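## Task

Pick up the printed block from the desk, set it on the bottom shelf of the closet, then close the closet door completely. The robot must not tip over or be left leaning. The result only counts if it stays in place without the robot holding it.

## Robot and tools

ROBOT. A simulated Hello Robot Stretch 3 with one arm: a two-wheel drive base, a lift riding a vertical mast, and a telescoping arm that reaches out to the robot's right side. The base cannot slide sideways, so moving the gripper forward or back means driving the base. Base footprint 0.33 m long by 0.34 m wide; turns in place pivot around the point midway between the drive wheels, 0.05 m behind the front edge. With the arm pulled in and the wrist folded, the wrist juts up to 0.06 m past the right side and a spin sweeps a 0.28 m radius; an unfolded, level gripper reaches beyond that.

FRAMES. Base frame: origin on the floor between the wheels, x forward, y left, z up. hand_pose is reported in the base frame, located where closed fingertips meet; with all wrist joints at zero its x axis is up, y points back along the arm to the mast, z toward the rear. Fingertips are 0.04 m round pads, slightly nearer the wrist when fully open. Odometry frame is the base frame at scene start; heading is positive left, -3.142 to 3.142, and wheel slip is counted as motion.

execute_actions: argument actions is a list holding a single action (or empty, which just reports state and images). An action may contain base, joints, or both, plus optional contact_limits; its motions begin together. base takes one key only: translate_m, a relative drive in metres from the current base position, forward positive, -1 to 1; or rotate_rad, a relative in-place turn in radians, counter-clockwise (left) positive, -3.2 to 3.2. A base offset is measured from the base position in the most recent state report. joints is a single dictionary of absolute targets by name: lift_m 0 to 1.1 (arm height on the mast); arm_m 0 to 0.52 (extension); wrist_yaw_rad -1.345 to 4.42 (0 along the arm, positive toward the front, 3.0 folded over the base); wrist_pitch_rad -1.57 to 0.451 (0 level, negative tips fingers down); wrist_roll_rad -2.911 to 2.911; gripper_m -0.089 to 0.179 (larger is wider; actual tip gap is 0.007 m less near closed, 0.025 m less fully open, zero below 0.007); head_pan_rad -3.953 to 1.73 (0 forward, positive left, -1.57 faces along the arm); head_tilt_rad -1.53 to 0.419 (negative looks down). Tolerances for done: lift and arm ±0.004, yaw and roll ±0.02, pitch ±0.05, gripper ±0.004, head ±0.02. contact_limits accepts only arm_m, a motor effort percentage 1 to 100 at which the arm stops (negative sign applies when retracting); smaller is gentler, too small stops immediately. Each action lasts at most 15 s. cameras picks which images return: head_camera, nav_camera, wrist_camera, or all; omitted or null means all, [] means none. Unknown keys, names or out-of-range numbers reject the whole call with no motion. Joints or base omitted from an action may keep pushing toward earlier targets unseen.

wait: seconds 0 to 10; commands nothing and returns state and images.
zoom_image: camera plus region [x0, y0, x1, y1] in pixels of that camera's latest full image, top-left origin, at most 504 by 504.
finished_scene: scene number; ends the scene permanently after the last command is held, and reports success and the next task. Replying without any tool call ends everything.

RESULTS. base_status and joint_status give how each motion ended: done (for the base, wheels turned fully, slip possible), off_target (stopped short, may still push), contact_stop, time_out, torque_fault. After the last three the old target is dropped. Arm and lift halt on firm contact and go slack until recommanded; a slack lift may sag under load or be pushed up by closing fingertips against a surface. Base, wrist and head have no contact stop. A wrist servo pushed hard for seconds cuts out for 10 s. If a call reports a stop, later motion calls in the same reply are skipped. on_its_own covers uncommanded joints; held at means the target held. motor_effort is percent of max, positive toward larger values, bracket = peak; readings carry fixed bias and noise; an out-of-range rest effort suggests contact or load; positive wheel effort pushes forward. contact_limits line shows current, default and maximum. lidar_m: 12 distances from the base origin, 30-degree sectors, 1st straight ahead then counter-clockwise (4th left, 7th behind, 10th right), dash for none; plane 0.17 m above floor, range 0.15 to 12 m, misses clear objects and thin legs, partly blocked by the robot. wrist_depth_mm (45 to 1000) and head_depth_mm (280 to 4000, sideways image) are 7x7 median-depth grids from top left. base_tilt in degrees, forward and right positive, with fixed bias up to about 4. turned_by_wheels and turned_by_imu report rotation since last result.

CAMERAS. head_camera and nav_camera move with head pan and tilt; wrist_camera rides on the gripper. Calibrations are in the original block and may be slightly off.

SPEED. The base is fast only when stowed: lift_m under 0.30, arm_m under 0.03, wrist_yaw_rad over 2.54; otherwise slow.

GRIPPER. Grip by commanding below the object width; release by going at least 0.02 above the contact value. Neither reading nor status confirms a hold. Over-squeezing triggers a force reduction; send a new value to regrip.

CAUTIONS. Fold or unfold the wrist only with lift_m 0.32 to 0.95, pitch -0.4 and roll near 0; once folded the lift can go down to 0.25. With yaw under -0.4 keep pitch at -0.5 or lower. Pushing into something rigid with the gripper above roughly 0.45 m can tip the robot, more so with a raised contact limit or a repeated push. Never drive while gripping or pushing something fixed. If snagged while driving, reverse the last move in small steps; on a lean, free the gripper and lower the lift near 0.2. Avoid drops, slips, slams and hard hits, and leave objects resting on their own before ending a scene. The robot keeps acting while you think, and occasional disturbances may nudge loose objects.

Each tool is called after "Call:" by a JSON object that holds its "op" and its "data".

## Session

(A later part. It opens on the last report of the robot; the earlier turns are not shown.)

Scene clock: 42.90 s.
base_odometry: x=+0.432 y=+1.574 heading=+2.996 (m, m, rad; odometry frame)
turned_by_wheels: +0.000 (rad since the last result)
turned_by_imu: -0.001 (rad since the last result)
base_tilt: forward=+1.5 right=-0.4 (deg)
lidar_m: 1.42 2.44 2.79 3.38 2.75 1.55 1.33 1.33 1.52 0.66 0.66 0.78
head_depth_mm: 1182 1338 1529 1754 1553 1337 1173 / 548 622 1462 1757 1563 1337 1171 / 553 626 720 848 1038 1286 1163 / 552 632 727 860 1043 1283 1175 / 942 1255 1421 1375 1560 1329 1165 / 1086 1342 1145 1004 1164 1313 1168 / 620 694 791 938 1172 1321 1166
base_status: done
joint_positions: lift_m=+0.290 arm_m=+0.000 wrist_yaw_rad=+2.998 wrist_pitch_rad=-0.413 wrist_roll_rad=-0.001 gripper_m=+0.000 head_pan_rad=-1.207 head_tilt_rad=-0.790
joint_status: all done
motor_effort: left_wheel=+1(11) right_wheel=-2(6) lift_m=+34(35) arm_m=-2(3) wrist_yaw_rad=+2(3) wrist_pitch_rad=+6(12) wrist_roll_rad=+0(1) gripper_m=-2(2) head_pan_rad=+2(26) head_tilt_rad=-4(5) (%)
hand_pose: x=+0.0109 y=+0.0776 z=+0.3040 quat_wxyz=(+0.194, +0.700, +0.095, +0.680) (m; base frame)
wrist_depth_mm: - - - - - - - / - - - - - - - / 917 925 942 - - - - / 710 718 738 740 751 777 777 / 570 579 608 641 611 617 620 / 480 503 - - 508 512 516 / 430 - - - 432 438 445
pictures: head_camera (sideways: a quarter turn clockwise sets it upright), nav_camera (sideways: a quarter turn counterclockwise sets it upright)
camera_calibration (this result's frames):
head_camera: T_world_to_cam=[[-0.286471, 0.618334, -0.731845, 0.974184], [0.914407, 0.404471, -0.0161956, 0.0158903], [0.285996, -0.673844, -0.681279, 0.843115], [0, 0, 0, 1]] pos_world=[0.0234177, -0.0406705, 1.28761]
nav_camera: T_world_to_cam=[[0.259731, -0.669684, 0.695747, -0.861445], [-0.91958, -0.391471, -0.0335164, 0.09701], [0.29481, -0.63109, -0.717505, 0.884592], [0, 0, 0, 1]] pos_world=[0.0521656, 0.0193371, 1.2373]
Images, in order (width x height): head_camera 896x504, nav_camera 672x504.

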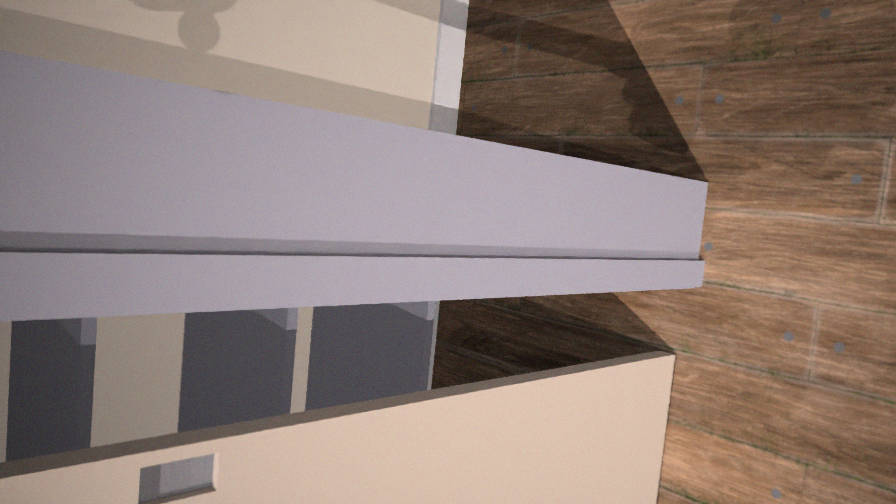

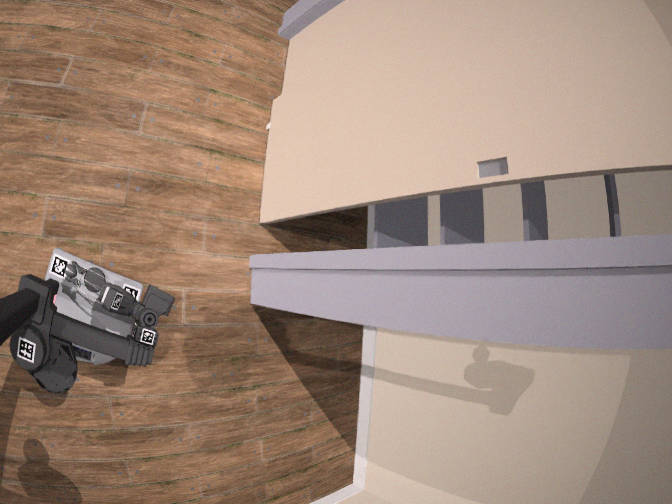

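Call:
{"op": "execute_actions", "data": {"actions": [{"base":{"translate_m":0.663}}], "cameras": []}}

Call:
{"op": "execute_actions", "data": {"actions": [{"base":{"rotate_rad":-1.304},"joints":{"lift_m":0.36,"arm_m":0.3,"head_pan_rad":-0.9,"head_tilt_rad":-1.0}}], "cameras": []}}

Call:
{"op": "execute_actions", "data": {"actions": [{"base":{"translate_m":0.17},"joints":{"wrist_yaw_rad":1.571,"wrist_pitch_rad":0.02}}]}}

Scene clock: 47.23 s.
base_odometry: x=-0.224 y=+1.670 heading=+2.996 (m, m, rad; odometry frame)
turned_by_wheels: +0.000 (rad since the last result)
turned_by_imu: +0.002 (rad since the last result)
base_tilt: forward=+1.4 right=-0.2 (deg)
lidar_m: 0.94 1.80 2.06 3.53 3.47 2.30 1.96 1.97 0.58 0.50 0.50 0.63
head_depth_mm: 396 444 512 600 719 911 1133 / 400 452 518 610 738 939 1154 / 405 457 528 621 756 962 1148 / 411 464 536 632 772 991 1165 / 415 471 545 646 792 1021 1165 / 420 477 552 655 830 1135 1163 / 426 485 584 738 918 1189 1157
base_status: done
joint_positions: lift_m=+0.290 arm_m=+0.000 wrist_yaw_rad=+2.998 wrist_pitch_rad=-0.413 wrist_roll_rad=-0.001 gripper_m=+0.000 head_pan_rad=-1.207 head_tilt_rad=-0.790
joint_status: not commanded
motor_effort: left_wheel=+1(8) right_wheel=-2(6) lift_m=+34(34) arm_m=-3(2) wrist_yaw_rad=+2(2) wrist_pitch_rad=+6(6) wrist_roll_rad=+0(1) gripper_m=-2(2) head_pan_rad=+2(3) head_tilt_rad=-5(4) (%)
hand_pose: x=+0.0109 y=+0.0776 z=+0.3040 quat_wxyz=(+0.194, +0.700, +0.095, +0.680) (m; base frame)
wrist_depth_mm: - - - - - - - / - - - - - - - / 928 931 982 - - - - / 698 714 726 738 764 780 790 / 577 586 604 646 608 618 627 / 478 501 - - 507 510 518 / 429 - - - 434 446 441
pictures: none
No camera images: the call's "cameras" was empty. Leave "cameras" out to get every camera's image.

Scene clock: 50.67 s.
base_odometry: x=-0.224 y=+1.670 heading=+1.692 (m, m, rad; odometry frame)
turned_by_wheels: -1.304 (rad since the last result)
turned_by_imu: -1.288 (rad since the last result)
base_tilt: forward=+1.4 right=-0.2 (deg)
lidar_m: 0.50 0.52 0.76 1.80 1.86 2.52 3.13 2.80 2.05 1.96 0.69 0.52
head_depth_mm: 1923 2075 1797 1570 1401 1193 1124 / 2074 2086 1781 1564 1378 1230 1113 / 1968 2020 1748 1563 1373 1232 1136 / 676 797 977 1245 1375 1223 1114 / 637 762 947 1297 1364 1231 1112 / 823 992 784 896 1096 1212 1119 / 528 582 667 776 921 1144 1116
base_status: done
joint_positions: lift_m=+0.360 arm_m=+0.300 wrist_yaw_rad=+2.999 wrist_pitch_rad=-0.413 wrist_roll_rad=-0.001 gripper_m=+0.000 head_pan_rad=-0.907 head_tilt_rad=-0.988
joint_status: all done
motor_effort: left_wheel=+2(11) right_wheel=-3(9) lift_m=+44(46) arm_m=+4(5) wrist_yaw_rad=+2(2) wrist_pitch_rad=+6(6) wrist_roll_rad=+1(1) gripper_m=-2(2) head_pan_rad=+2(17) head_tilt_rad=-6(22) (%)
hand_pose: x=+0.0108 y=-0.2220 z=+0.3736 quat_wxyz=(+0.194, +0.700, +0.095, +0.680) (m; base frame)
wrist_depth_mm: - - - - - 770 496 / - - - - - 770 506 / - - - - - 779 505 / 833 840 888 896 892 716 508 / 669 679 - - 698 690 516 / 563 - - - 580 597 521 / 484 - - 503 505 508 501
pictures: none
No camera images: the call's "cameras" was empty. Leave "cameras" out to get every camera's image.

Scene clock: 53.50 s.
base_odometry: x=-0.244 y=+1.839 heading=+1.693 (m, m, rad; odometry frame)
turned_by_wheels: +0.000 (rad since the last result)
turned_by_imu: +0.000 (rad since the last result)
base_tilt: forward=+1.3 right=-0.2 (deg)
lidar_m: 0.33 0.34 0.53 1.80 1.86 2.53 3.25 2.80 2.05 1.96 0.47 0.34
head_depth_mm: 1805 2058 1805 1554 1415 1222 1124 / 549 708 986 1530 1377 1228 1117 / 534 621 754 998 1336 1231 1131 / 598 702 806 1016 1307 1225 1117 / 402 472 550 675 866 1178 1121 / 362 412 478 568 698 912 1097 / 330 371 422 491 588 729 957
base_status: done
joint_positions: lift_m=+0.360 arm_m=+0.300 wrist_yaw_rad=+1.574 wrist_pitch_rad=-0.005 wrist_roll_rad=-0.001 gripper_m=+0.000 head_pan_rad=-0.907 head_tilt_rad=-0.988
joint_status: all done
motor_effort: left_wheel=+2(5) right_wheel=-3(4) lift_m=+44(44) arm_m=+4(4) wrist_yaw_rad=-3(4) wrist_pitch_rad=+11(12) wrist_roll_rad=+1(1) gripper_m=-2(2) head_pan_rad=+2(3) head_tilt_rad=-5(7) (%)
hand_pose: x=+0.2348 y=-0.4441 z=+0.4732 quat_wxyz=(+0.501, +0.502, -0.497, +0.500) (m; base frame)
wrist_depth_mm: 238 239 256 620 219 216 216 / 247 245 261 905 215 223 223 / 254 253 267 928 222 229 229 / 263 260 273 708 229 237 238 / 271 268 278 - 234 244 244 / 277 277 278 - 239 253 252 / 289 285 729 777 250 262 261
pictures: head_camera (sideways: a quarter turn clockwise sets it upright), nav_camera (sideways: a quarter turn counterclockwise sets it upright), wrist_camera
camera_calibration (this result's frames):
head_camera: T_world_to_cam=[[-0.536508, 0.608778, -0.584421, 0.783611], [0.752908, 0.658102, -0.00565185, 0.00314584], [0.381168, -0.443048, -0.811431, 1.01179], [0, 0, 0, 1]] pos_world=[0.0323844, -0.0308459, 1.27897]
nav_camera: T_world_to_cam=[[0.5213, -0.659574, 0.541486, -0.662052], [-0.767524, -0.639749, -0.0403544, 0.104975], [0.373032, -0.394567, -0.83974, 1.04305], [0, 0, 0, 1]] pos_world=[0.0366074, 0.0420391, 1.23862]
wrist_camera: T_world_to_cam=[[0.0104653, -0.999198, 0.0386586, -0.461674], [-0.187391, -0.0399355, -0.981473, 0.51967], [0.98223, 0.00302716, -0.187658, 0.0260011], [0, 0, 0, 1]] pos_world=[0.0766738, -0.440629, 0.53277]
Images, in order (width x height): head_camera 896x504, nav_camera 672x504, wrist_camera 644x364.

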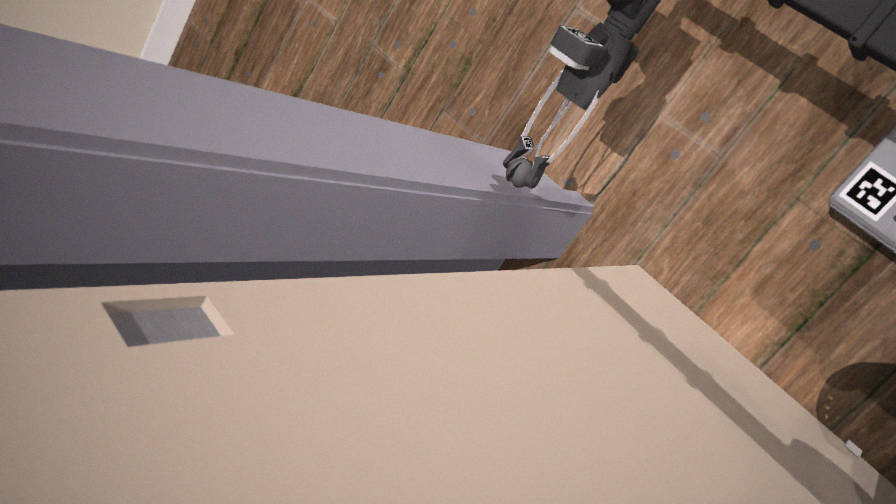

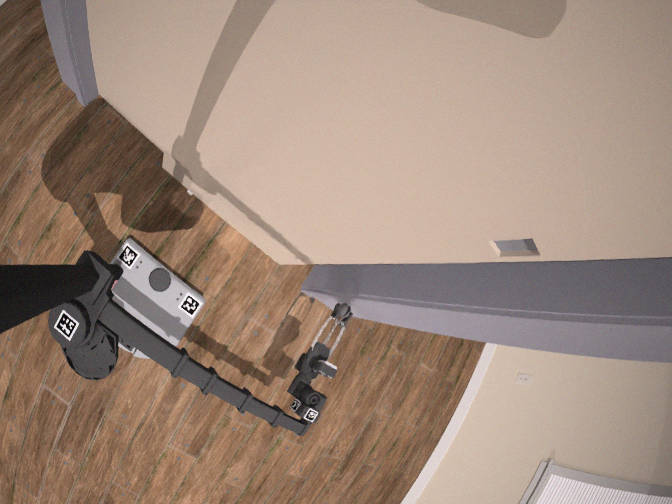

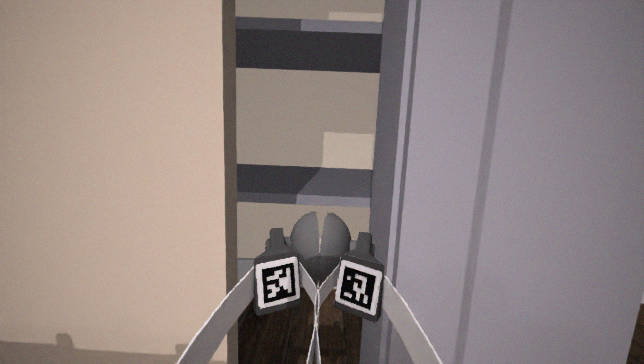

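Call:
{"op": "execute_actions", "data": {"actions": [{"base":{"translate_m":0.22},"joints":{"arm_m":0.288,"head_pan_rad":-1.4}}], "cameras": ["nav_camera"]}}

Call:
{"op": "execute_actions", "data": {"actions": [{"joints":{"arm_m":0.02}}]}}

Scene clock: 56.93 s.
base_odometry: x=-0.271 y=+2.057 heading=+1.693 (m, m, rad; odometry frame)
turned_by_wheels: +0.000 (rad since the last result)
turned_by_imu: +0.000 (rad since the last result)
base_tilt: forward=+1.3 right=-0.3 (deg)
lidar_m: - 0.15 0.15 0.58 1.86 2.53 3.91 2.78 2.04 0.50 0.16 0.15
head_depth_mm: 1766 1990 1783 1563 1371 1236 1120 / 1811 2037 1794 1554 1352 1237 - / 1766 2034 1782 1569 1343 1239 1150 / 447 524 639 821 1165 1211 1148 / 325 346 412 448 526 634 797 / - - 300 315 338 381 433 / - - - - - 297 311
base_status: done
joint_positions: lift_m=+0.360 arm_m=+0.288 wrist_yaw_rad=+1.573 wrist_pitch_rad=-0.005 wrist_roll_rad=-0.001 gripper_m=+0.000 head_pan_rad=-1.393 head_tilt_rad=-0.988
joint_status: all done
motor_effort: left_wheel=+2(7) right_wheel=-4(4) lift_m=+45(44) arm_m=-3(3) wrist_yaw_rad=-3(3) wrist_pitch_rad=+12(11) wrist_roll_rad=+1(1) gripper_m=-3(2) head_pan_rad=-2(24) head_tilt_rad=-6(6) (%)
hand_pose: x=+0.2348 y=-0.4326 z=+0.4732 quat_wxyz=(+0.501, +0.502, -0.498, +0.500) (m; base frame)
wrist_depth_mm: 554 535 511 495 448 110 72 / 730 706 716 709 576 109 71 / 724 730 722 728 561 107 71 / 592 630 656 709 543 106 70 / 409 414 396 453 379 105 69 / 798 802 811 - 458 103 69 / 745 761 771 776 513 102 68
pictures: nav_camera (sideways: a quarter turn counterclockwise sets it upright)
camera_calibration (this result's frames):
nav_camera: T_world_to_cam=[[0.152641, -0.826771, 0.541434, -0.659735], [-0.977529, -0.206903, -0.0403563, 0.106259], [0.14539, -0.523108, -0.839774, 1.04448], [0, 0, 0, 1]] pos_world=[0.0527165, 0.022913, 1.23862]
Images, in order (width x height): nav_camera 672x504.

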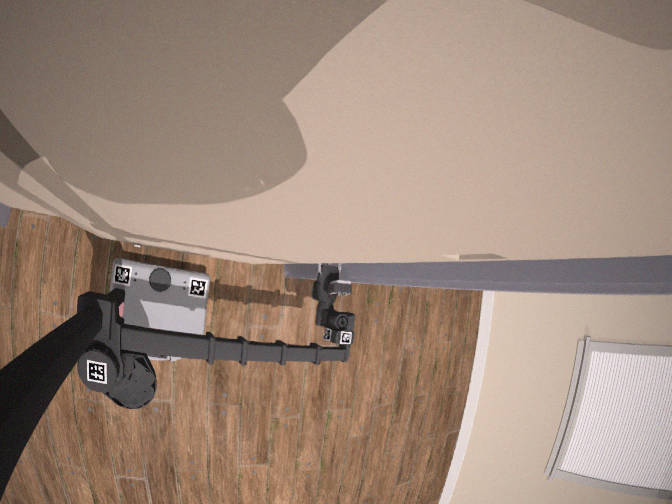

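Scene clock: 60.13 s.
base_odometry: x=-0.271 y=+2.057 heading=+1.693 (m, m, rad; odometry frame)
turned_by_wheels: +0.000 (rad since the last result)
turned_by_imu: +0.000 (rad since the last result)
base_tilt: forward=+1.4 right=-0.4 (deg)
lidar_m: - 0.15 0.15 0.41 1.86 2.53 3.92 2.79 2.05 0.50 0.16 0.15
head_depth_mm: 1762 2028 1782 1553 1378 1233 1112 / 1818 2027 1795 1560 1386 1235 - / 1774 2023 1785 1548 1373 1252 - / 447 526 639 822 1169 1246 1117 / 456 540 657 906 1311 1254 783 / 531 658 825 1066 1345 393 432 / 577 689 849 1041 1357 297 310
base_status: not commanded
joint_positions: lift_m=+0.360 arm_m=+0.020 wrist_yaw_rad=+1.561 wrist_pitch_rad=-0.005 wrist_roll_rad=-0.001 gripper_m=+0.000 head_pan_rad=-1.393 head_tilt_rad=-0.988
joint_status: all done
motor_effort: left_wheel=+0(4) right_wheel=+0(4) lift_m=+45(44) arm_m=-4(14) wrist_yaw_rad=+11(60) wrist_pitch_rad=+11(11) wrist_roll_rad=+1(1) gripper_m=-2(4) head_pan_rad=-2(2) head_tilt_rad=-6(6) (%)
hand_pose: x=+0.2348 y=-0.1678 z=+0.4733 quat_wxyz=(+0.504, +0.499, -0.501, +0.497) (m; base frame)
wrist_depth_mm: - 57 509 492 474 453 435 / - 57 700 704 699 677 479 / - 58 725 728 723 714 476 / - 59 667 712 727 657 468 / - 60 399 434 392 404 410 / - 61 802 - 795 690 441 / - 61 773 774 791 677 463
pictures: head_camera (sideways: a quarter turn clockwise sets it upright), nav_camera (sideways: a quarter turn counterclockwise sets it upright), wrist_camera
camera_calibration (this result's frames):
head_camera: T_world_to_cam=[[-0.189829, 0.788994, -0.58434, 0.78139], [0.973183, 0.229962, -0.00564638, 0.00179504], [0.129921, -0.569741, -0.81149, 1.0134], [0, 0, 0, 1]] pos_world=[0.014922, -0.0395516, 1.27897]
nav_camera: T_world_to_cam=[[0.152645, -0.826791, 0.541402, -0.659693], [-0.977529, -0.206902, -0.0403575, 0.10626], [0.145384, -0.523076, -0.839795, 1.04451], [0, 0, 0, 1]] pos_world=[0.0527161, 0.0229154, 1.23862]
wrist_camera: T_world_to_cam=[[-0.00185698, -0.99925, 0.0386708, -0.18275], [-0.187645, -0.0376358, -0.981516, 0.531225], [0.982235, -0.00907906, -0.187435, 0.0230429], [0, 0, 0, 1]] pos_world=[0.076709, -0.162411, 0.532792]
Images, in order (width x height): head_camera 896x504, nav_camera 672x504, wrist_camera 644x364.

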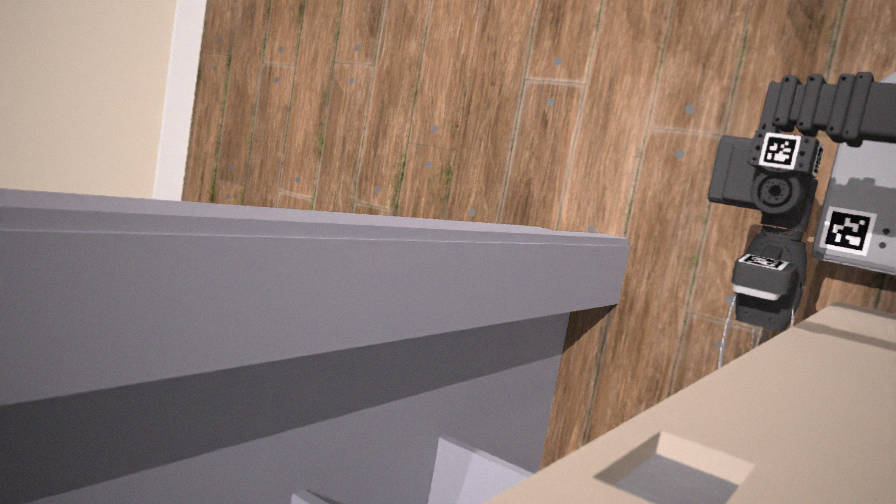

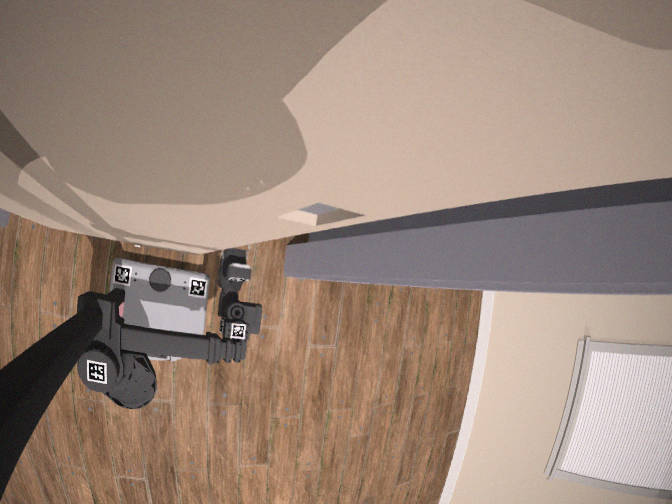

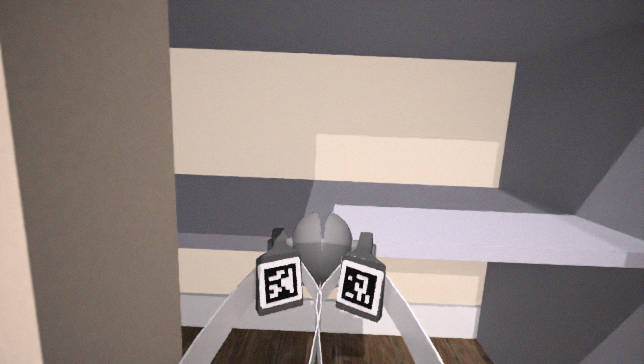

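Call:
{"op": "execute_actions", "data": {"actions": [{"base":{"translate_m":-0.3},"joints":{"arm_m":0.028,"head_pan_rad":0,"head_tilt_rad":-0.6}}], "cameras": []}}

Call:
{"op": "execute_actions", "data": {"actions": [{"base":{"rotate_rad":-1.0},"joints":{"wrist_yaw_rad":3.0,"wrist_pitch_rad":-0.4,"arm_m":0}}], "cameras": []}}

Call:
{"op": "execute_actions", "data": {"actions": [{"base":{"rotate_rad":-1.578},"joints":{"lift_m":0.29}}], "cameras": []}}

Call:
{"op": "execute_actions", "data": {"actions": [{"base":{"translate_m":1}}], "cameras": []}}

Call:
{"op": "execute_actions", "data": {"actions": [{"base":{"translate_m":1}}], "cameras": []}}

Call:
{"op": "execute_actions", "data": {"actions": [{"base":{"translate_m":0.8},"joints":{"head_pan_rad":-0.4}}], "cameras": ["head_camera","nav_camera"]}}

Scene clock: 64.63 s.
base_odometry: x=-0.235 y=+1.760 heading=+1.693 (m, m, rad; odometry frame)
turned_by_wheels: +0.000 (rad since the last result)
turned_by_imu: +0.000 (rad since the last result)
base_tilt: forward=+1.4 right=-0.5 (deg)
lidar_m: 0.41 0.43 0.58 1.80 1.85 2.53 3.19 2.79 2.04 1.96 0.63 0.43
head_depth_mm: 310 340 378 448 1153 1117 1283 / 310 341 379 425 485 580 1242 / 311 342 380 426 488 566 678 / 312 342 380 427 488 569 679 / 312 343 381 428 489 570 684 / 312 343 381 429 491 572 686 / 312 344 382 430 492 575 689
base_status: done
joint_positions: lift_m=+0.360 arm_m=+0.028 wrist_yaw_rad=+1.568 wrist_pitch_rad=-0.004 wrist_roll_rad=-0.001 gripper_m=+0.000 head_pan_rad=-0.007 head_tilt_rad=-0.606
joint_status: all done
motor_effort: left_wheel=+2(3) right_wheel=-3(7) lift_m=+44(44) arm_m=+4(3) wrist_yaw_rad=+3(11) wrist_pitch_rad=+11(11) wrist_roll_rad=+1(0) gripper_m=-1(3) head_pan_rad=+3(27) head_tilt_rad=+2(28) (%)
hand_pose: x=+0.2348 y=-0.1734 z=+0.4734 quat_wxyz=(+0.502, +0.500, -0.499, +0.499) (m; base frame)
wrist_depth_mm: 312 311 308 617 948 685 373 / 322 320 319 828 948 675 372 / 330 329 329 - - 710 371 / 342 340 339 731 930 667 365 / 351 348 349 - - 699 364 / 365 360 361 - - 688 359 / 376 372 372 776 782 679 356
pictures: none
No camera images: the call's "cameras" was empty. Leave "cameras" out to get every camera's image.

Scene clock: 67.20 s.
base_odometry: x=-0.235 y=+1.760 heading=+0.693 (m, m, rad; odometry frame)
turned_by_wheels: -1.000 (rad since the last result)
turned_by_imu: -0.988 (rad since the last result)
base_tilt: forward=+1.4 right=-0.4 (deg)
lidar_m: 0.63 0.42 0.41 0.43 0.60 1.80 1.89 2.63 3.63 2.69 2.02 1.96
head_depth_mm: 1703 1837 1985 2153 1851 1508 1273 / 1784 1941 2112 2305 1845 1520 1268 / 1821 2024 2229 2378 1862 1503 1268 / 580 640 716 814 943 1121 1242 / 507 563 625 705 810 944 1151 / 536 596 675 890 1079 1306 1254 / 697 786 892 1011 1168 1419 1259
base_status: done
joint_positions: lift_m=+0.360 arm_m=+0.000 wrist_yaw_rad=+2.998 wrist_pitch_rad=-0.411 wrist_roll_rad=-0.001 gripper_m=+0.000 head_pan_rad=-0.007 head_tilt_rad=-0.606
joint_status: all done
motor_effort: left_wheel=+2(7) right_wheel=-3(7) lift_m=+44(44) arm_m=-3(3) wrist_yaw_rad=+3(5) wrist_pitch_rad=+5(11) wrist_roll_rad=+0(1) gripper_m=-2(2) head_pan_rad=+3(4) head_tilt_rad=+3(2) (%)
hand_pose: x=+0.0111 y=+0.0777 z=+0.3740 quat_wxyz=(+0.194, +0.700, +0.095, +0.681) (m; base frame)
wrist_depth_mm: 703 - 503 442 390 352 321 / - 678 543 484 421 373 358 / - 766 601 522 457 404 873 / 821 808 659 578 495 433 899 / 669 669 694 610 550 494 732 / 562 569 - - 570 555 605 / 486 503 - 511 504 508 518
pictures: none
No camera images: the call's "cameras" was empty. Leave "cameras" out to get every camera's image.

Scene clock: 69.80 s.
base_odometry: x=-0.235 y=+1.760 heading=-0.885 (m, m, rad; odometry frame)
turned_by_wheels: -1.578 (rad since the last result)
turned_by_imu: -1.555 (rad since the last result)
base_tilt: forward=+1.3 right=-0.4 (deg)
lidar_m: 2.69 2.03 1.96 0.63 0.42 0.41 0.43 0.60 1.80 1.88 2.62 3.18
head_depth_mm: 3149 3372 3404 2409 1849 1512 1278 / 3347 3586 3397 2391 1852 1513 1275 / 3415 3695 3322 2374 1846 1500 1258 / 3142 3402 3337 2361 1832 1497 1259 / 2729 2948 3085 2373 1833 1494 1261 / 2387 2571 2818 2331 1836 1503 1269 / 2134 2297 2517 2310 1809 1483 1251
base_status: done
joint_positions: lift_m=+0.290 arm_m=+0.000 wrist_yaw_rad=+2.998 wrist_pitch_rad=-0.413 wrist_roll_rad=-0.001 gripper_m=+0.000 head_pan_rad=-0.007 head_tilt_rad=-0.605
joint_status: all done
motor_effort: left_wheel=+2(10) right_wheel=-3(6) lift_m=+34(40) arm_m=-2(3) wrist_yaw_rad=+2(2) wrist_pitch_rad=+5(6) wrist_roll_rad=+1(1) gripper_m=-3(2) head_pan_rad=+3(2) head_tilt_rad=+2(3) (%)
hand_pose: x=+0.0110 y=+0.0776 z=+0.3041 quat_wxyz=(+0.194, +0.700, +0.095, +0.680) (m; base frame)
wrist_depth_mm: 878 - 602 - - - - / 921 - 641 - - - - / 365 920 716 938 - - - / 370 724 733 741 759 756 789 / 388 576 596 647 609 622 623 / 403 489 - - 509 518 514 / 401 - - - 431 442 442
pictures: none
No camera images: the call's "cameras" was empty. Leave "cameras" out to get every camera's image.

Scene clock: 74.90 s.
base_odometry: x=+0.399 y=+0.986 heading=-0.885 (m, m, rad; odometry frame)
turned_by_wheels: +0.000 (rad since the last result)
turned_by_imu: +0.003 (rad since the last result)
base_tilt: forward=+1.4 right=-0.4 (deg)
lidar_m: 1.96 1.49 1.44 1.51 2.04 1.23 1.32 1.82 2.32 2.43 2.85 2.32
head_depth_mm: 2419 2498 2824 2367 1852 1519 1274 / 2563 2548 2992 2388 1854 1511 1279 / 2584 2693 3006 2378 1831 1501 1279 / 2288 2464 2795 2364 1838 1497 1271 / 1960 2142 2393 2366 1838 1486 1263 / 1721 1868 2039 2157 1818 1488 1260 / 1558 1668 1818 1964 1805 1490 1250
base_status: done
joint_positions: lift_m=+0.290 arm_m=+0.000 wrist_yaw_rad=+2.998 wrist_pitch_rad=-0.413 wrist_roll_rad=-0.001 gripper_m=+0.000 head_pan_rad=-0.007 head_tilt_rad=-0.605
joint_status: not commanded
motor_effort: left_wheel=+1(12) right_wheel=-3(6) lift_m=+34(34) arm_m=-3(3) wrist_yaw_rad=+2(2) wrist_pitch_rad=+6(6) wrist_roll_rad=+1(1) gripper_m=-2(2) head_pan_rad=+1(4) head_tilt_rad=+3(3) (%)
hand_pose: x=+0.0109 y=+0.0776 z=+0.3040 quat_wxyz=(+0.194, +0.700, +0.095, +0.680) (m; base frame)
wrist_depth_mm: - - - - - - - / - - - - - - - / 927 951 962 - - - - / 708 711 726 747 762 766 772 / 568 574 604 640 608 614 625 / 482 509 - - 506 510 519 / 430 - - - 430 439 443
pictures: none
No camera images: the call's "cameras" was empty. Leave "cameras" out to get every camera's image.

Scene clock: 80.00 s.
base_odometry: x=+1.032 y=+0.212 heading=-0.885 (m, m, rad; odometry frame)
turned_by_wheels: +0.000 (rad since the last result)
turned_by_imu: +0.003 (rad since the last result)
base_tilt: forward=+1.4 right=-0.3 (deg)
lidar_m: 1.22 0.92 0.89 0.96 1.34 2.13 2.31 2.93 2.84 2.65 1.59 1.93
head_depth_mm: 1673 1792 1499 2117 1853 1499 1271 / 1755 1897 1493 2169 1838 1501 1267 / 1645 1846 1490 2218 1789 1499 1266 / 1411 1555 1702 1977 1824 1505 1263 / 1240 1354 1484 1654 1753 1508 1258 / 1096 1177 1264 1385 1543 1486 1257 / 965 1037 1121 1216 1333 1411 1254
base_status: done
joint_positions: lift_m=+0.290 arm_m=+0.000 wrist_yaw_rad=+2.998 wrist_pitch_rad=-0.413 wrist_roll_rad=-0.001 gripper_m=+0.000 head_pan_rad=-0.007 head_tilt_rad=-0.605
joint_status: not commanded
motor_effort: left_wheel=+1(11) right_wheel=-3(5) lift_m=+34(34) arm_m=-2(2) wrist_yaw_rad=+2(2) wrist_pitch_rad=+6(6) wrist_roll_rad=+1(1) gripper_m=-3(2) head_pan_rad=+2(3) head_tilt_rad=+2(2) (%)
hand_pose: x=+0.0109 y=+0.0776 z=+0.3040 quat_wxyz=(+0.194, +0.700, +0.095, +0.680) (m; base frame)
wrist_depth_mm: - - - 918 813 739 662 / - - - - 875 774 701 / 932 932 960 - 928 841 740 / 712 709 738 741 754 777 757 / 570 587 598 643 605 619 624 / 488 499 - - 509 511 519 / 427 - - - 435 438 442
pictures: none
No camera images: the call's "cameras" was empty. Leave "cameras" out to get every camera's image.

Scene clock: 84.43 s.
base_odometry: x=+1.539 y=-0.407 heading=-0.885 (m, m, rad; odometry frame)
turned_by_wheels: +0.000 (rad since the last result)
turned_by_imu: +0.003 (rad since the last result)
base_tilt: forward=+1.5 right=-0.3 (deg)
lidar_m: 0.68 0.49 0.47 0.50 0.70 2.21 2.91 3.33 3.27 1.30 1.29 0.77
head_depth_mm: 1005 1100 1211 1062 825 669 1225 / 1025 1121 1240 1058 817 668 1223 / 1051 1151 1268 1051 814 668 1256 / 1068 1169 1273 1047 812 664 1261 / 1088 1192 1316 1049 809 680 1264 / 1086 1158 1261 1302 809 679 1261 / 900 944 991 1040 1073 714 1199
base_status: done
joint_positions: lift_m=+0.290 arm_m=+0.000 wrist_yaw_rad=+2.998 wrist_pitch_rad=-0.413 wrist_roll_rad=-0.001 gripper_m=+0.000 head_pan_rad=-0.393 head_tilt_rad=-0.605
joint_status: all done
motor_effort: left_wheel=+1(11) right_wheel=-2(5) lift_m=+34(34) arm_m=-3(3) wrist_yaw_rad=+2(2) wrist_pitch_rad=+6(5) wrist_roll_rad=+1(0) gripper_m=-2(2) head_pan_rad=-2(18) head_tilt_rad=+2(3) (%)
hand_pose: x=+0.0109 y=+0.0776 z=+0.3040 quat_wxyz=(+0.194, +0.700, +0.095, +0.680) (m; base frame)
wrist_depth_mm: 846 - 572 508 448 397 360 / - 854 618 543 479 427 380 / 916 869 683 605 529 460 408 / 703 720 715 661 568 494 438 / 575 582 603 648 587 531 478 / 485 502 - - 514 513 505 / 431 - - - 433 435 447
pictures: head_camera (sideways: a quarter turn clockwise sets it upright), nav_camera (sideways: a quarter turn counterclockwise sets it upright)
camera_calibration (this result's frames):
head_camera: T_world_to_cam=[[-0.510587, 0.160373, -0.844737, 1.12272], [0.337796, 0.940873, -0.0255507, 0.031592], [0.790693, -0.298394, -0.534571, 0.649186], [0, 0, 0, 1]] pos_world=[0.0492656, -0.0160636, 1.29624]
nav_camera: T_world_to_cam=[[0.535078, -0.217378, 0.816356, -1.02033], [-0.342099, -0.939307, -0.0258892, 0.0835649], [0.772437, -0.265422, -0.576968, 0.698871], [0, 0, 0, 1]] pos_world=[0.034709, 0.042192, 1.23834]
Images, in order (width x height): head_camera 896x504, nav_camera 672x504.

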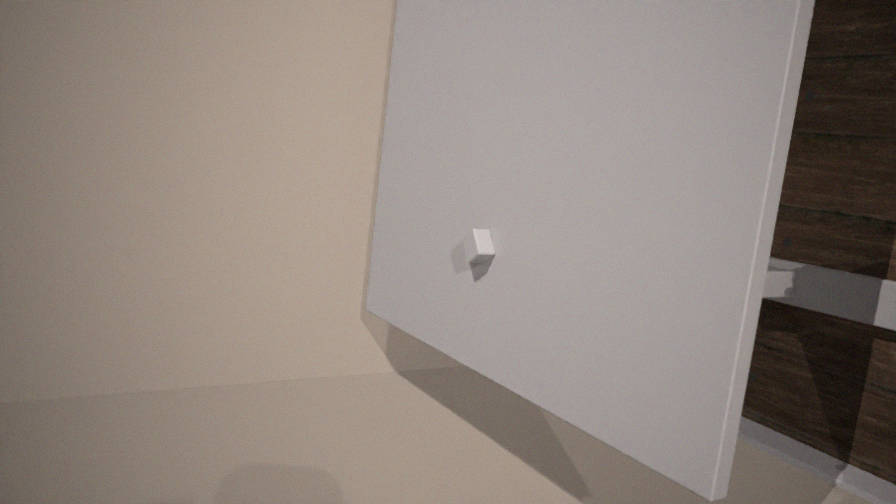

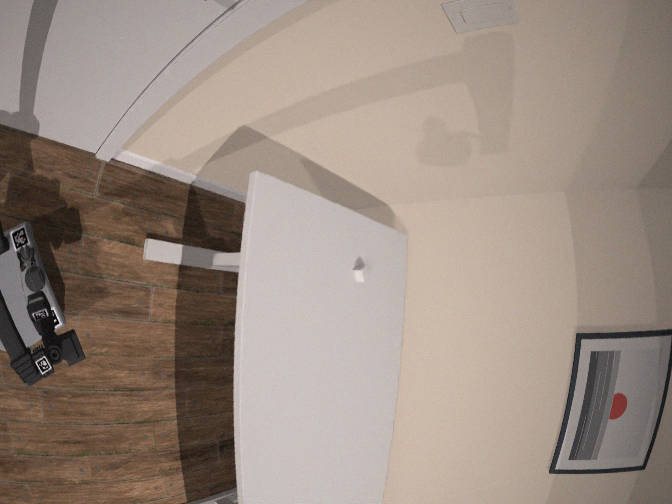

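Call:
{"op": "execute_actions", "data": {"actions": [{"base":{"rotate_rad":1.215},"joints":{"lift_m":0.83,"head_pan_rad":-1.57}}], "cameras": []}}

Call:
{"op": "execute_actions", "data": {"actions": [{"joints":{"wrist_yaw_rad":0,"gripper_m":0.12,"arm_m":0.2}}], "cameras": ["wrist_camera"]}}

Call:
{"op": "execute_actions", "data": {"actions": [{"joints":{"arm_m":0.39,"lift_m":0.77}}], "cameras": ["wrist_camera","head_camera"]}}

Scene clock: 90.37 s.
base_odometry: x=+1.539 y=-0.407 heading=+0.330 (m, m, rad; odometry frame)
turned_by_wheels: +1.215 (rad since the last result)
turned_by_imu: +1.200 (rad since the last result)
base_tilt: forward=+1.3 right=-0.4 (deg)
lidar_m: 0.47 0.53 0.90 2.89 3.14 3.26 2.81 1.30 1.25 0.77 0.59 0.47
head_depth_mm: 1012 1103 1209 1058 820 669 608 / 1029 1130 1253 1053 816 668 1270 / 1060 1159 1278 1056 815 665 1269 / 1082 1191 1293 1051 815 665 1271 / 1108 1216 1350 1131 812 678 1290 / 985 1054 1122 1205 833 697 1256 / 814 857 905 961 1020 1037 1153
base_status: done
joint_positions: lift_m=+0.830 arm_m=+0.000 wrist_yaw_rad=+2.998 wrist_pitch_rad=-0.413 wrist_roll_rad=-0.001 gripper_m=+0.000 head_pan_rad=-1.563 head_tilt_rad=-0.605
joint_status: all done
motor_effort: left_wheel=-3(9) right_wheel=+2(6) lift_m=+45(47) arm_m=-3(2) wrist_yaw_rad=+2(2) wrist_pitch_rad=+6(6) wrist_roll_rad=+1(1) gripper_m=-2(2) head_pan_rad=-2(26) head_tilt_rad=+2(2) (%)
hand_pose: x=+0.0109 y=+0.0775 z=+0.8435 quat_wxyz=(+0.195, +0.700, +0.096, +0.680) (m; base frame)
wrist_depth_mm: - - - - - - 638 / - - - - - - 587 / - - - - - 954 585 / - - - - - 928 575 / - - - - - 846 565 / - - - - - 850 558 / 938 939 - 958 - 820 549
pictures: none
No camera images: the call's "cameras" was empty. Leave "cameras" out to get every camera's image.

Scene clock: 93.07 s.
base_odometry: x=+1.539 y=-0.407 heading=+0.330 (m, m, rad; odometry frame)
turned_by_wheels: +0.000 (rad since the last result)
turned_by_imu: +0.000 (rad since the last result)
base_tilt: forward=+1.3 right=-0.5 (deg)
lidar_m: 0.47 0.53 0.90 2.89 3.15 3.27 2.81 1.30 1.25 0.77 0.59 0.48
head_depth_mm: 1007 1101 1214 1061 - - 1231 / 1034 1134 1245 1060 - 635 1238 / 1056 1162 1270 1057 - 634 1242 / 1085 1184 1293 1045 813 665 1246 / 1112 1213 1350 1142 814 680 1259 / 983 1057 1132 1210 836 694 1257 / 813 860 910 961 1014 1039 1151
base_status: not commanded
joint_positions: lift_m=+0.830 arm_m=+0.200 wrist_yaw_rad=+0.003 wrist_pitch_rad=-0.413 wrist_roll_rad=-0.001 gripper_m=+0.120 head_pan_rad=-1.563 head_tilt_rad=-0.605
joint_status: all done
motor_effort: left_wheel=-3(3) right_wheel=+2(2) lift_m=+44(45) arm_m=+4(5) wrist_yaw_rad=-3(3) wrist_pitch_rad=+6(6) wrist_roll_rad=+0(1) gripper_m=+1(89) head_pan_rad=-1(3) head_tilt_rad=+3(2) (%)
hand_pose: x=-0.0209 y=-0.5697 z=+0.8435 quat_wxyz=(+0.693, +0.146, -0.691, -0.144) (m; base frame)
wrist_depth_mm: 376 497 728 725 675 644 606 / 386 508 787 779 752 692 648 / 398 522 713 560 582 593 612 / 408 539 425 427 436 449 455 / 416 501 340 345 351 357 362 / 419 291 285 287 291 300 298 / 254 242 245 249 249 246 256
pictures: wrist_camera
camera_calibration (this result's frames):
wrist_camera: T_world_to_cam=[[-0.999164, -0.0247821, 0.0325072, -0.05965], [-0.0408165, 0.561887, -0.826206, 1.04516], [0.00220977, -0.826842, -0.562429, 0.169857], [0, 0, 0, 1]] pos_world=[-0.0173159, -0.448294, 0.960987]
Images, in order (width x height): wrist_camera 644x364.

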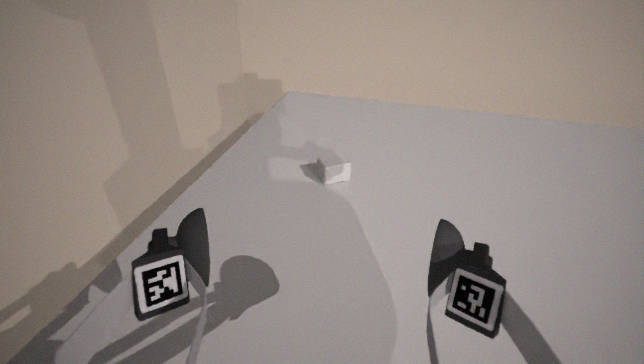

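Scene clock: 95.70 s.
base_odometry: x=+1.539 y=-0.407 heading=+0.330 (m, m, rad; odometry frame)
turned_by_wheels: +0.000 (rad since the last result)
turned_by_imu: +0.000 (rad since the last result)
base_tilt: forward=+1.3 right=-0.3 (deg)
lidar_m: 0.47 0.53 0.90 2.89 3.14 3.27 2.81 1.30 1.25 0.77 0.59 0.48
head_depth_mm: 1009 1110 1213 1065 844 - - / 1036 1135 1246 1152 771 651 1243 / 1053 1159 1270 1150 769 666 1240 / 1079 1188 1297 1087 812 666 1239 / 1111 1210 1350 1136 811 679 1252 / 989 1050 1122 1205 835 698 1259 / 816 857 906 960 1020 1037 1162
base_status: not commanded
joint_positions: lift_m=+0.770 arm_m=+0.390 wrist_yaw_rad=+0.001 wrist_pitch_rad=-0.413 wrist_roll_rad=-0.001 gripper_m=+0.120 head_pan_rad=-1.563 head_tilt_rad=-0.605
joint_status: all done
motor_effort: left_wheel=-3(3) right_wheel=+2(3) lift_m=+34(42) arm_m=+4(4) wrist_yaw_rad=-2(3) wrist_pitch_rad=+6(6) wrist_roll_rad=+1(1) gripper_m=+0(0) head_pan_rad=-2(2) head_tilt_rad=+3(2) (%)
hand_pose: x=-0.0212 y=-0.7597 z=+0.7839 quat_wxyz=(+0.693, +0.146, -0.691, -0.145) (m; base frame)
wrist_depth_mm: 342 446 594 564 522 497 465 / 353 460 634 599 569 534 497 / 361 477 452 431 441 449 465 / 373 468 321 322 331 334 342 / 377 264 257 239 264 269 272 / 217 219 214 217 219 228 225 / 186 183 185 186 189 185 193
pictures: head_camera (sideways: a quarter turn clockwise sets it upright), wrist_camera
camera_calibration (this result's frames):
head_camera: T_world_to_cam=[[-0.0515122, 0.532696, -0.844737, 1.11992], [0.998104, 0.0559998, -0.0255507, 0.0275641], [0.0336944, -0.844452, -0.534571, 0.653804], [0, 0, 0, 1]] pos_world=[0.00814793, -0.0460121, 1.29624]
wrist_camera: T_world_to_cam=[[-0.999196, -0.0234609, 0.0325072, -0.0617142], [-0.0400735, 0.561941, -0.826206, 1.10269], [0.00111642, -0.826845, -0.562429, -0.0208085], [0, 0, 0, 1]] pos_world=[-0.0174528, -0.638299, 0.901351]
Images, in order (width x height): head_camera 896x504, wrist_camera 644x364.

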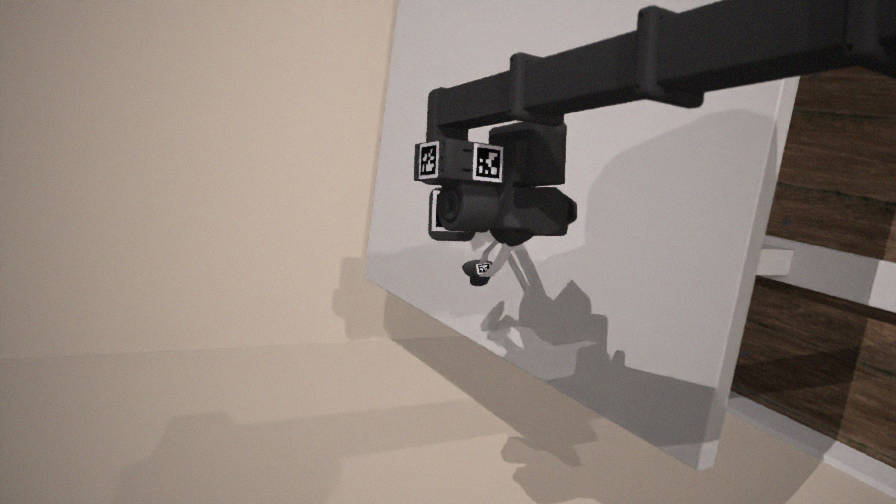

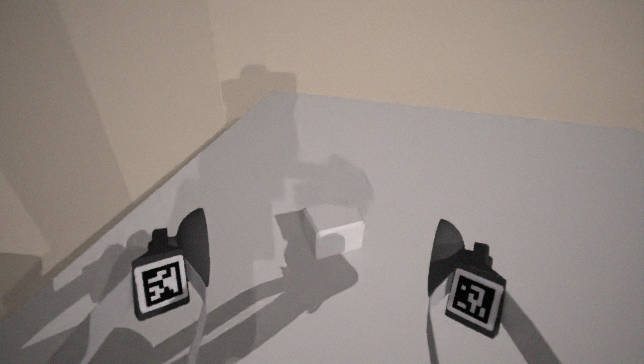

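Call:
{"op": "execute_actions", "data": {"actions": [{"base":{"translate_m":-0.01},"joints":{"arm_m":0.452,"lift_m":0.736}}], "cameras": ["wrist_camera"]}}

Scene clock: 97.37 s.
base_odometry: x=+1.529 y=-0.410 heading=+0.330 (m, m, rad; odometry frame)
turned_by_wheels: +0.000 (rad since the last result)
turned_by_imu: +0.000 (rad since the last result)
base_tilt: forward=+1.2 right=-0.4 (deg)
lidar_m: 0.48 0.54 0.92 2.89 3.14 3.25 2.80 1.29 1.25 0.77 0.60 0.49
head_depth_mm: 1008 1106 1211 1060 828 680 - / 1032 1132 1248 1149 - 660 1247 / 1056 1157 1272 1148 791 668 1240 / 1088 1187 1301 1087 813 663 1257 / 1103 1224 1350 1084 811 682 1261 / 1009 1072 1147 1236 838 697 1253 / 830 874 929 981 1033 1042 1172
base_status: done
joint_positions: lift_m=+0.736 arm_m=+0.452 wrist_yaw_rad=+0.001 wrist_pitch_rad=-0.413 wrist_roll_rad=-0.001 gripper_m=+0.120 head_pan_rad=-1.563 head_tilt_rad=-0.605
joint_status: all done
motor_effort: left_wheel=-3(9) right_wheel=+1(5) lift_m=+34(35) arm_m=+4(5) wrist_yaw_rad=-2(2) wrist_pitch_rad=+6(6) wrist_roll_rad=+1(0) gripper_m=+1(0) head_pan_rad=-2(3) head_tilt_rad=+3(3) (%)
hand_pose: x=-0.0212 y=-0.8217 z=+0.7499 quat_wxyz=(+0.693, +0.146, -0.691, -0.145) (m; base frame)
wrist_depth_mm: 344 447 540 504 474 447 417 / 350 460 585 535 508 481 454 / 358 461 342 349 357 367 377 / 369 256 260 264 268 274 278 / 212 212 209 172 215 220 221 / 171 178 175 167 178 185 183 / 152 148 150 152 153 150 157
pictures: wrist_camera
camera_calibration (this result's frames):
wrist_camera: T_world_to_cam=[[-0.999197, -0.0234387, 0.0325072, -0.0620504], [-0.040061, 0.561942, -0.826206, 1.10944], [0.00109806, -0.826845, -0.562429, -0.0911963], [0, 0, 0, 1]] pos_world=[-0.0174551, -0.700301, 0.867353]
Images, in order (width x height): wrist_camera 644x364.

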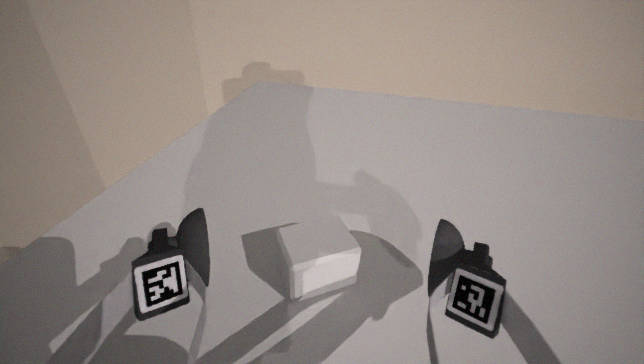

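Call:
{"op": "execute_actions", "data": {"actions": [{"joints":{"lift_m":0.728,"gripper_m":0.07}}], "cameras": []}}

Call:
{"op": "execute_actions", "data": {"actions": [{"joints":{"gripper_m":0.0}}], "cameras": ["wrist_camera"]}}

Call:
{"op": "execute_actions", "data": {"actions": [{"joints":{"lift_m":0.8,"arm_m":0.3}}], "cameras": ["wrist_camera"]}}

Scene clock: 98.47 s.
base_odometry: x=+1.529 y=-0.410 heading=+0.330 (m, m, rad; odometry frame)
turned_by_wheels: +0.000 (rad since the last result)
turned_by_imu: +0.000 (rad since the last result)
base_tilt: forward=+1.3 right=-0.4 (deg)
lidar_m: 0.48 0.54 0.92 2.89 3.13 3.26 2.80 1.29 1.25 0.77 0.61 0.49
head_depth_mm: 1006 1099 1202 1063 826 688 - / 1032 1127 1245 1099 - 651 1249 / 1058 1154 1274 1152 789 666 1240 / 1079 1181 1291 1090 813 668 1256 / 1104 1220 1340 1082 807 681 1258 / 1001 1074 1146 1229 834 698 1260 / 832 874 925 978 1025 1040 1181
base_status: not commanded
joint_positions: lift_m=+0.728 arm_m=+0.452 wrist_yaw_rad=+0.001 wrist_pitch_rad=-0.412 wrist_roll_rad=-0.001 gripper_m=+0.070 head_pan_rad=-1.563 head_tilt_rad=-0.605
joint_status: all done
motor_effort: left_wheel=-3(3) right_wheel=+1(2) lift_m=+34(34) arm_m=+4(4) wrist_yaw_rad=-1(2) wrist_pitch_rad=+6(6) wrist_roll_rad=+1(0) gripper_m=-1(88) head_pan_rad=-2(1) head_tilt_rad=+3(3) (%)
hand_pose: x=-0.0212 y=-0.8218 z=+0.7421 quat_wxyz=(+0.693, +0.146, -0.691, -0.145) (m; base frame)
wrist_depth_mm: 345 447 542 502 478 443 419 / 352 457 579 527 504 478 455 / 358 455 323 336 342 349 357 / 362 244 246 251 256 260 265 / 194 197 205 161 212 208 210 / 163 165 161 162 - 172 174 / 140 142 143 144 146 148 149
pictures: none
No camera images: the call's "cameras" was empty. Leave "cameras" out to get every camera's image.

Scene clock: 99.67 s.
base_odometry: x=+1.529 y=-0.410 heading=+0.330 (m, m, rad; odometry frame)
turned_by_wheels: +0.000 (rad since the last result)
turned_by_imu: +0.000 (rad since the last result)
base_tilt: forward=+1.4 right=-0.4 (deg)
lidar_m: 0.48 0.54 0.92 2.88 3.16 3.27 2.80 1.29 1.25 0.77 0.61 0.48
head_depth_mm: 1010 1102 1212 1060 823 691 - / 1032 1128 1244 1102 - 650 1246 / 1056 1158 1275 1147 790 666 1251 / 1075 1184 1300 1093 808 664 1258 / 1106 1212 1350 1088 807 679 1261 / 1008 1074 1147 1227 837 699 1259 / 829 877 924 981 1038 1045 1176
base_status: not commanded
joint_positions: lift_m=+0.728 arm_m=+0.452 wrist_yaw_rad=-0.001 wrist_pitch_rad=-0.411 wrist_roll_rad=-0.001 gripper_m=+0.001 head_pan_rad=-1.563 head_tilt_rad=-0.605
joint_status: all done
motor_effort: left_wheel=-3(3) right_wheel=+3(3) lift_m=+34(34) arm_m=+4(4) wrist_yaw_rad=+1(2) wrist_pitch_rad=+5(5) wrist_roll_rad=+1(1) gripper_m=-13(92) head_pan_rad=-3(3) head_tilt_rad=+2(2) (%)
hand_pose: x=-0.0217 y=-0.8220 z=+0.7424 quat_wxyz=(+0.693, +0.144, -0.692, -0.145) (m; base frame)
wrist_depth_mm: 342 446 541 501 474 447 424 / 349 464 574 527 502 481 452 / 358 457 326 333 343 348 359 / 361 243 248 252 256 262 265 / 195 195 206 160 207 207 211 / 163 165 167 162 176 172 174 / 140 141 143 144 145 148 149
pictures: wrist_camera
camera_calibration (this result's frames):
wrist_camera: T_world_to_cam=[[-0.999245, -0.021198, 0.0325536, -0.0604944], [-0.0388406, 0.56039, -0.827318, 1.10289], [-0.000705188, -0.827958, -0.56079, -0.0978218], [0, 0, 0, 1]] pos_world=[-0.0176807, -0.700324, 0.859554]
Images, in order (width x height): wrist_camera 644x364.

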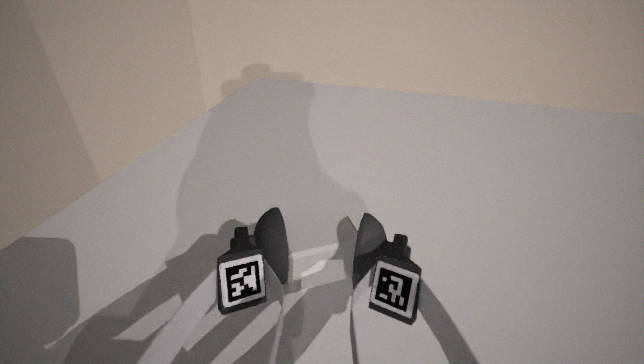

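Scene clock: 102.03 s.
base_odometry: x=+1.529 y=-0.410 heading=+0.330 (m, m, rad; odometry frame)
turned_by_wheels: +0.000 (rad since the last result)
turned_by_imu: +0.000 (rad since the last result)
base_tilt: forward=+1.4 right=-0.3 (deg)
lidar_m: 0.48 0.54 0.92 2.88 3.14 3.26 2.81 1.29 1.25 0.77 0.60 0.49
head_depth_mm: 1008 1101 1213 1066 865 - 1220 / 1027 1121 1245 1150 - 666 1246 / 1059 1156 1267 1142 - 666 1246 / 1084 1188 1292 1089 793 664 1262 / 1113 1216 1337 1091 808 678 1263 / 1007 1069 1152 1237 833 694 1267 / 832 874 924 974 1033 1040 1165
base_status: not commanded
joint_positions: lift_m=+0.800 arm_m=+0.300 wrist_yaw_rad=-0.001 wrist_pitch_rad=-0.414 wrist_roll_rad=-0.001 gripper_m=+0.001 head_pan_rad=-1.563 head_tilt_rad=-0.605
joint_status: all done
motor_effort: left_wheel=-3(3) right_wheel=+2(3) lift_m=+45(47) arm_m=-3(2) wrist_yaw_rad=+1(1) wrist_pitch_rad=+6(6) wrist_roll_rad=+1(1) gripper_m=-13(14) head_pan_rad=-2(2) head_tilt_rad=+2(3) (%)
hand_pose: x=-0.0217 y=-0.6701 z=+0.8134 quat_wxyz=(+0.693, +0.145, -0.691, -0.146) (m; base frame)
wrist_depth_mm: 369 485 660 639 592 558 532 / 379 503 717 688 648 608 573 / 388 519 648 501 509 524 532 / 400 508 369 379 381 391 395 / 408 296 308 161 307 311 316 / 321 247 248 235 265 258 263 / 210 213 215 216 218 220 224
pictures: wrist_camera
camera_calibration (this result's frames):
wrist_camera: T_world_to_cam=[[-0.999245, -0.0212837, 0.0324992, -0.0596012], [-0.0388421, 0.562326, -0.826003, 1.07686], [-0.000694725, -0.826642, -0.562728, 0.0702044], [0, 0, 0, 1]] pos_world=[-0.0176798, -0.548782, 0.930935]
Images, in order (width x height): wrist_camera 644x364.

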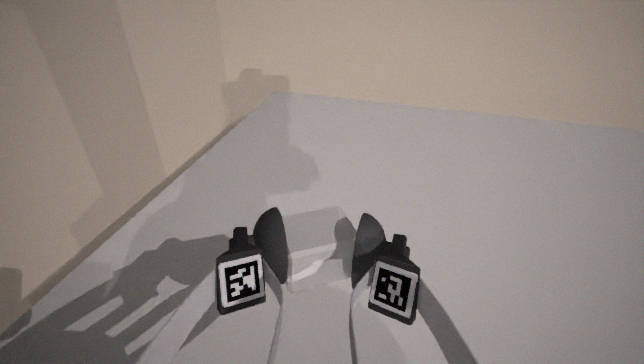

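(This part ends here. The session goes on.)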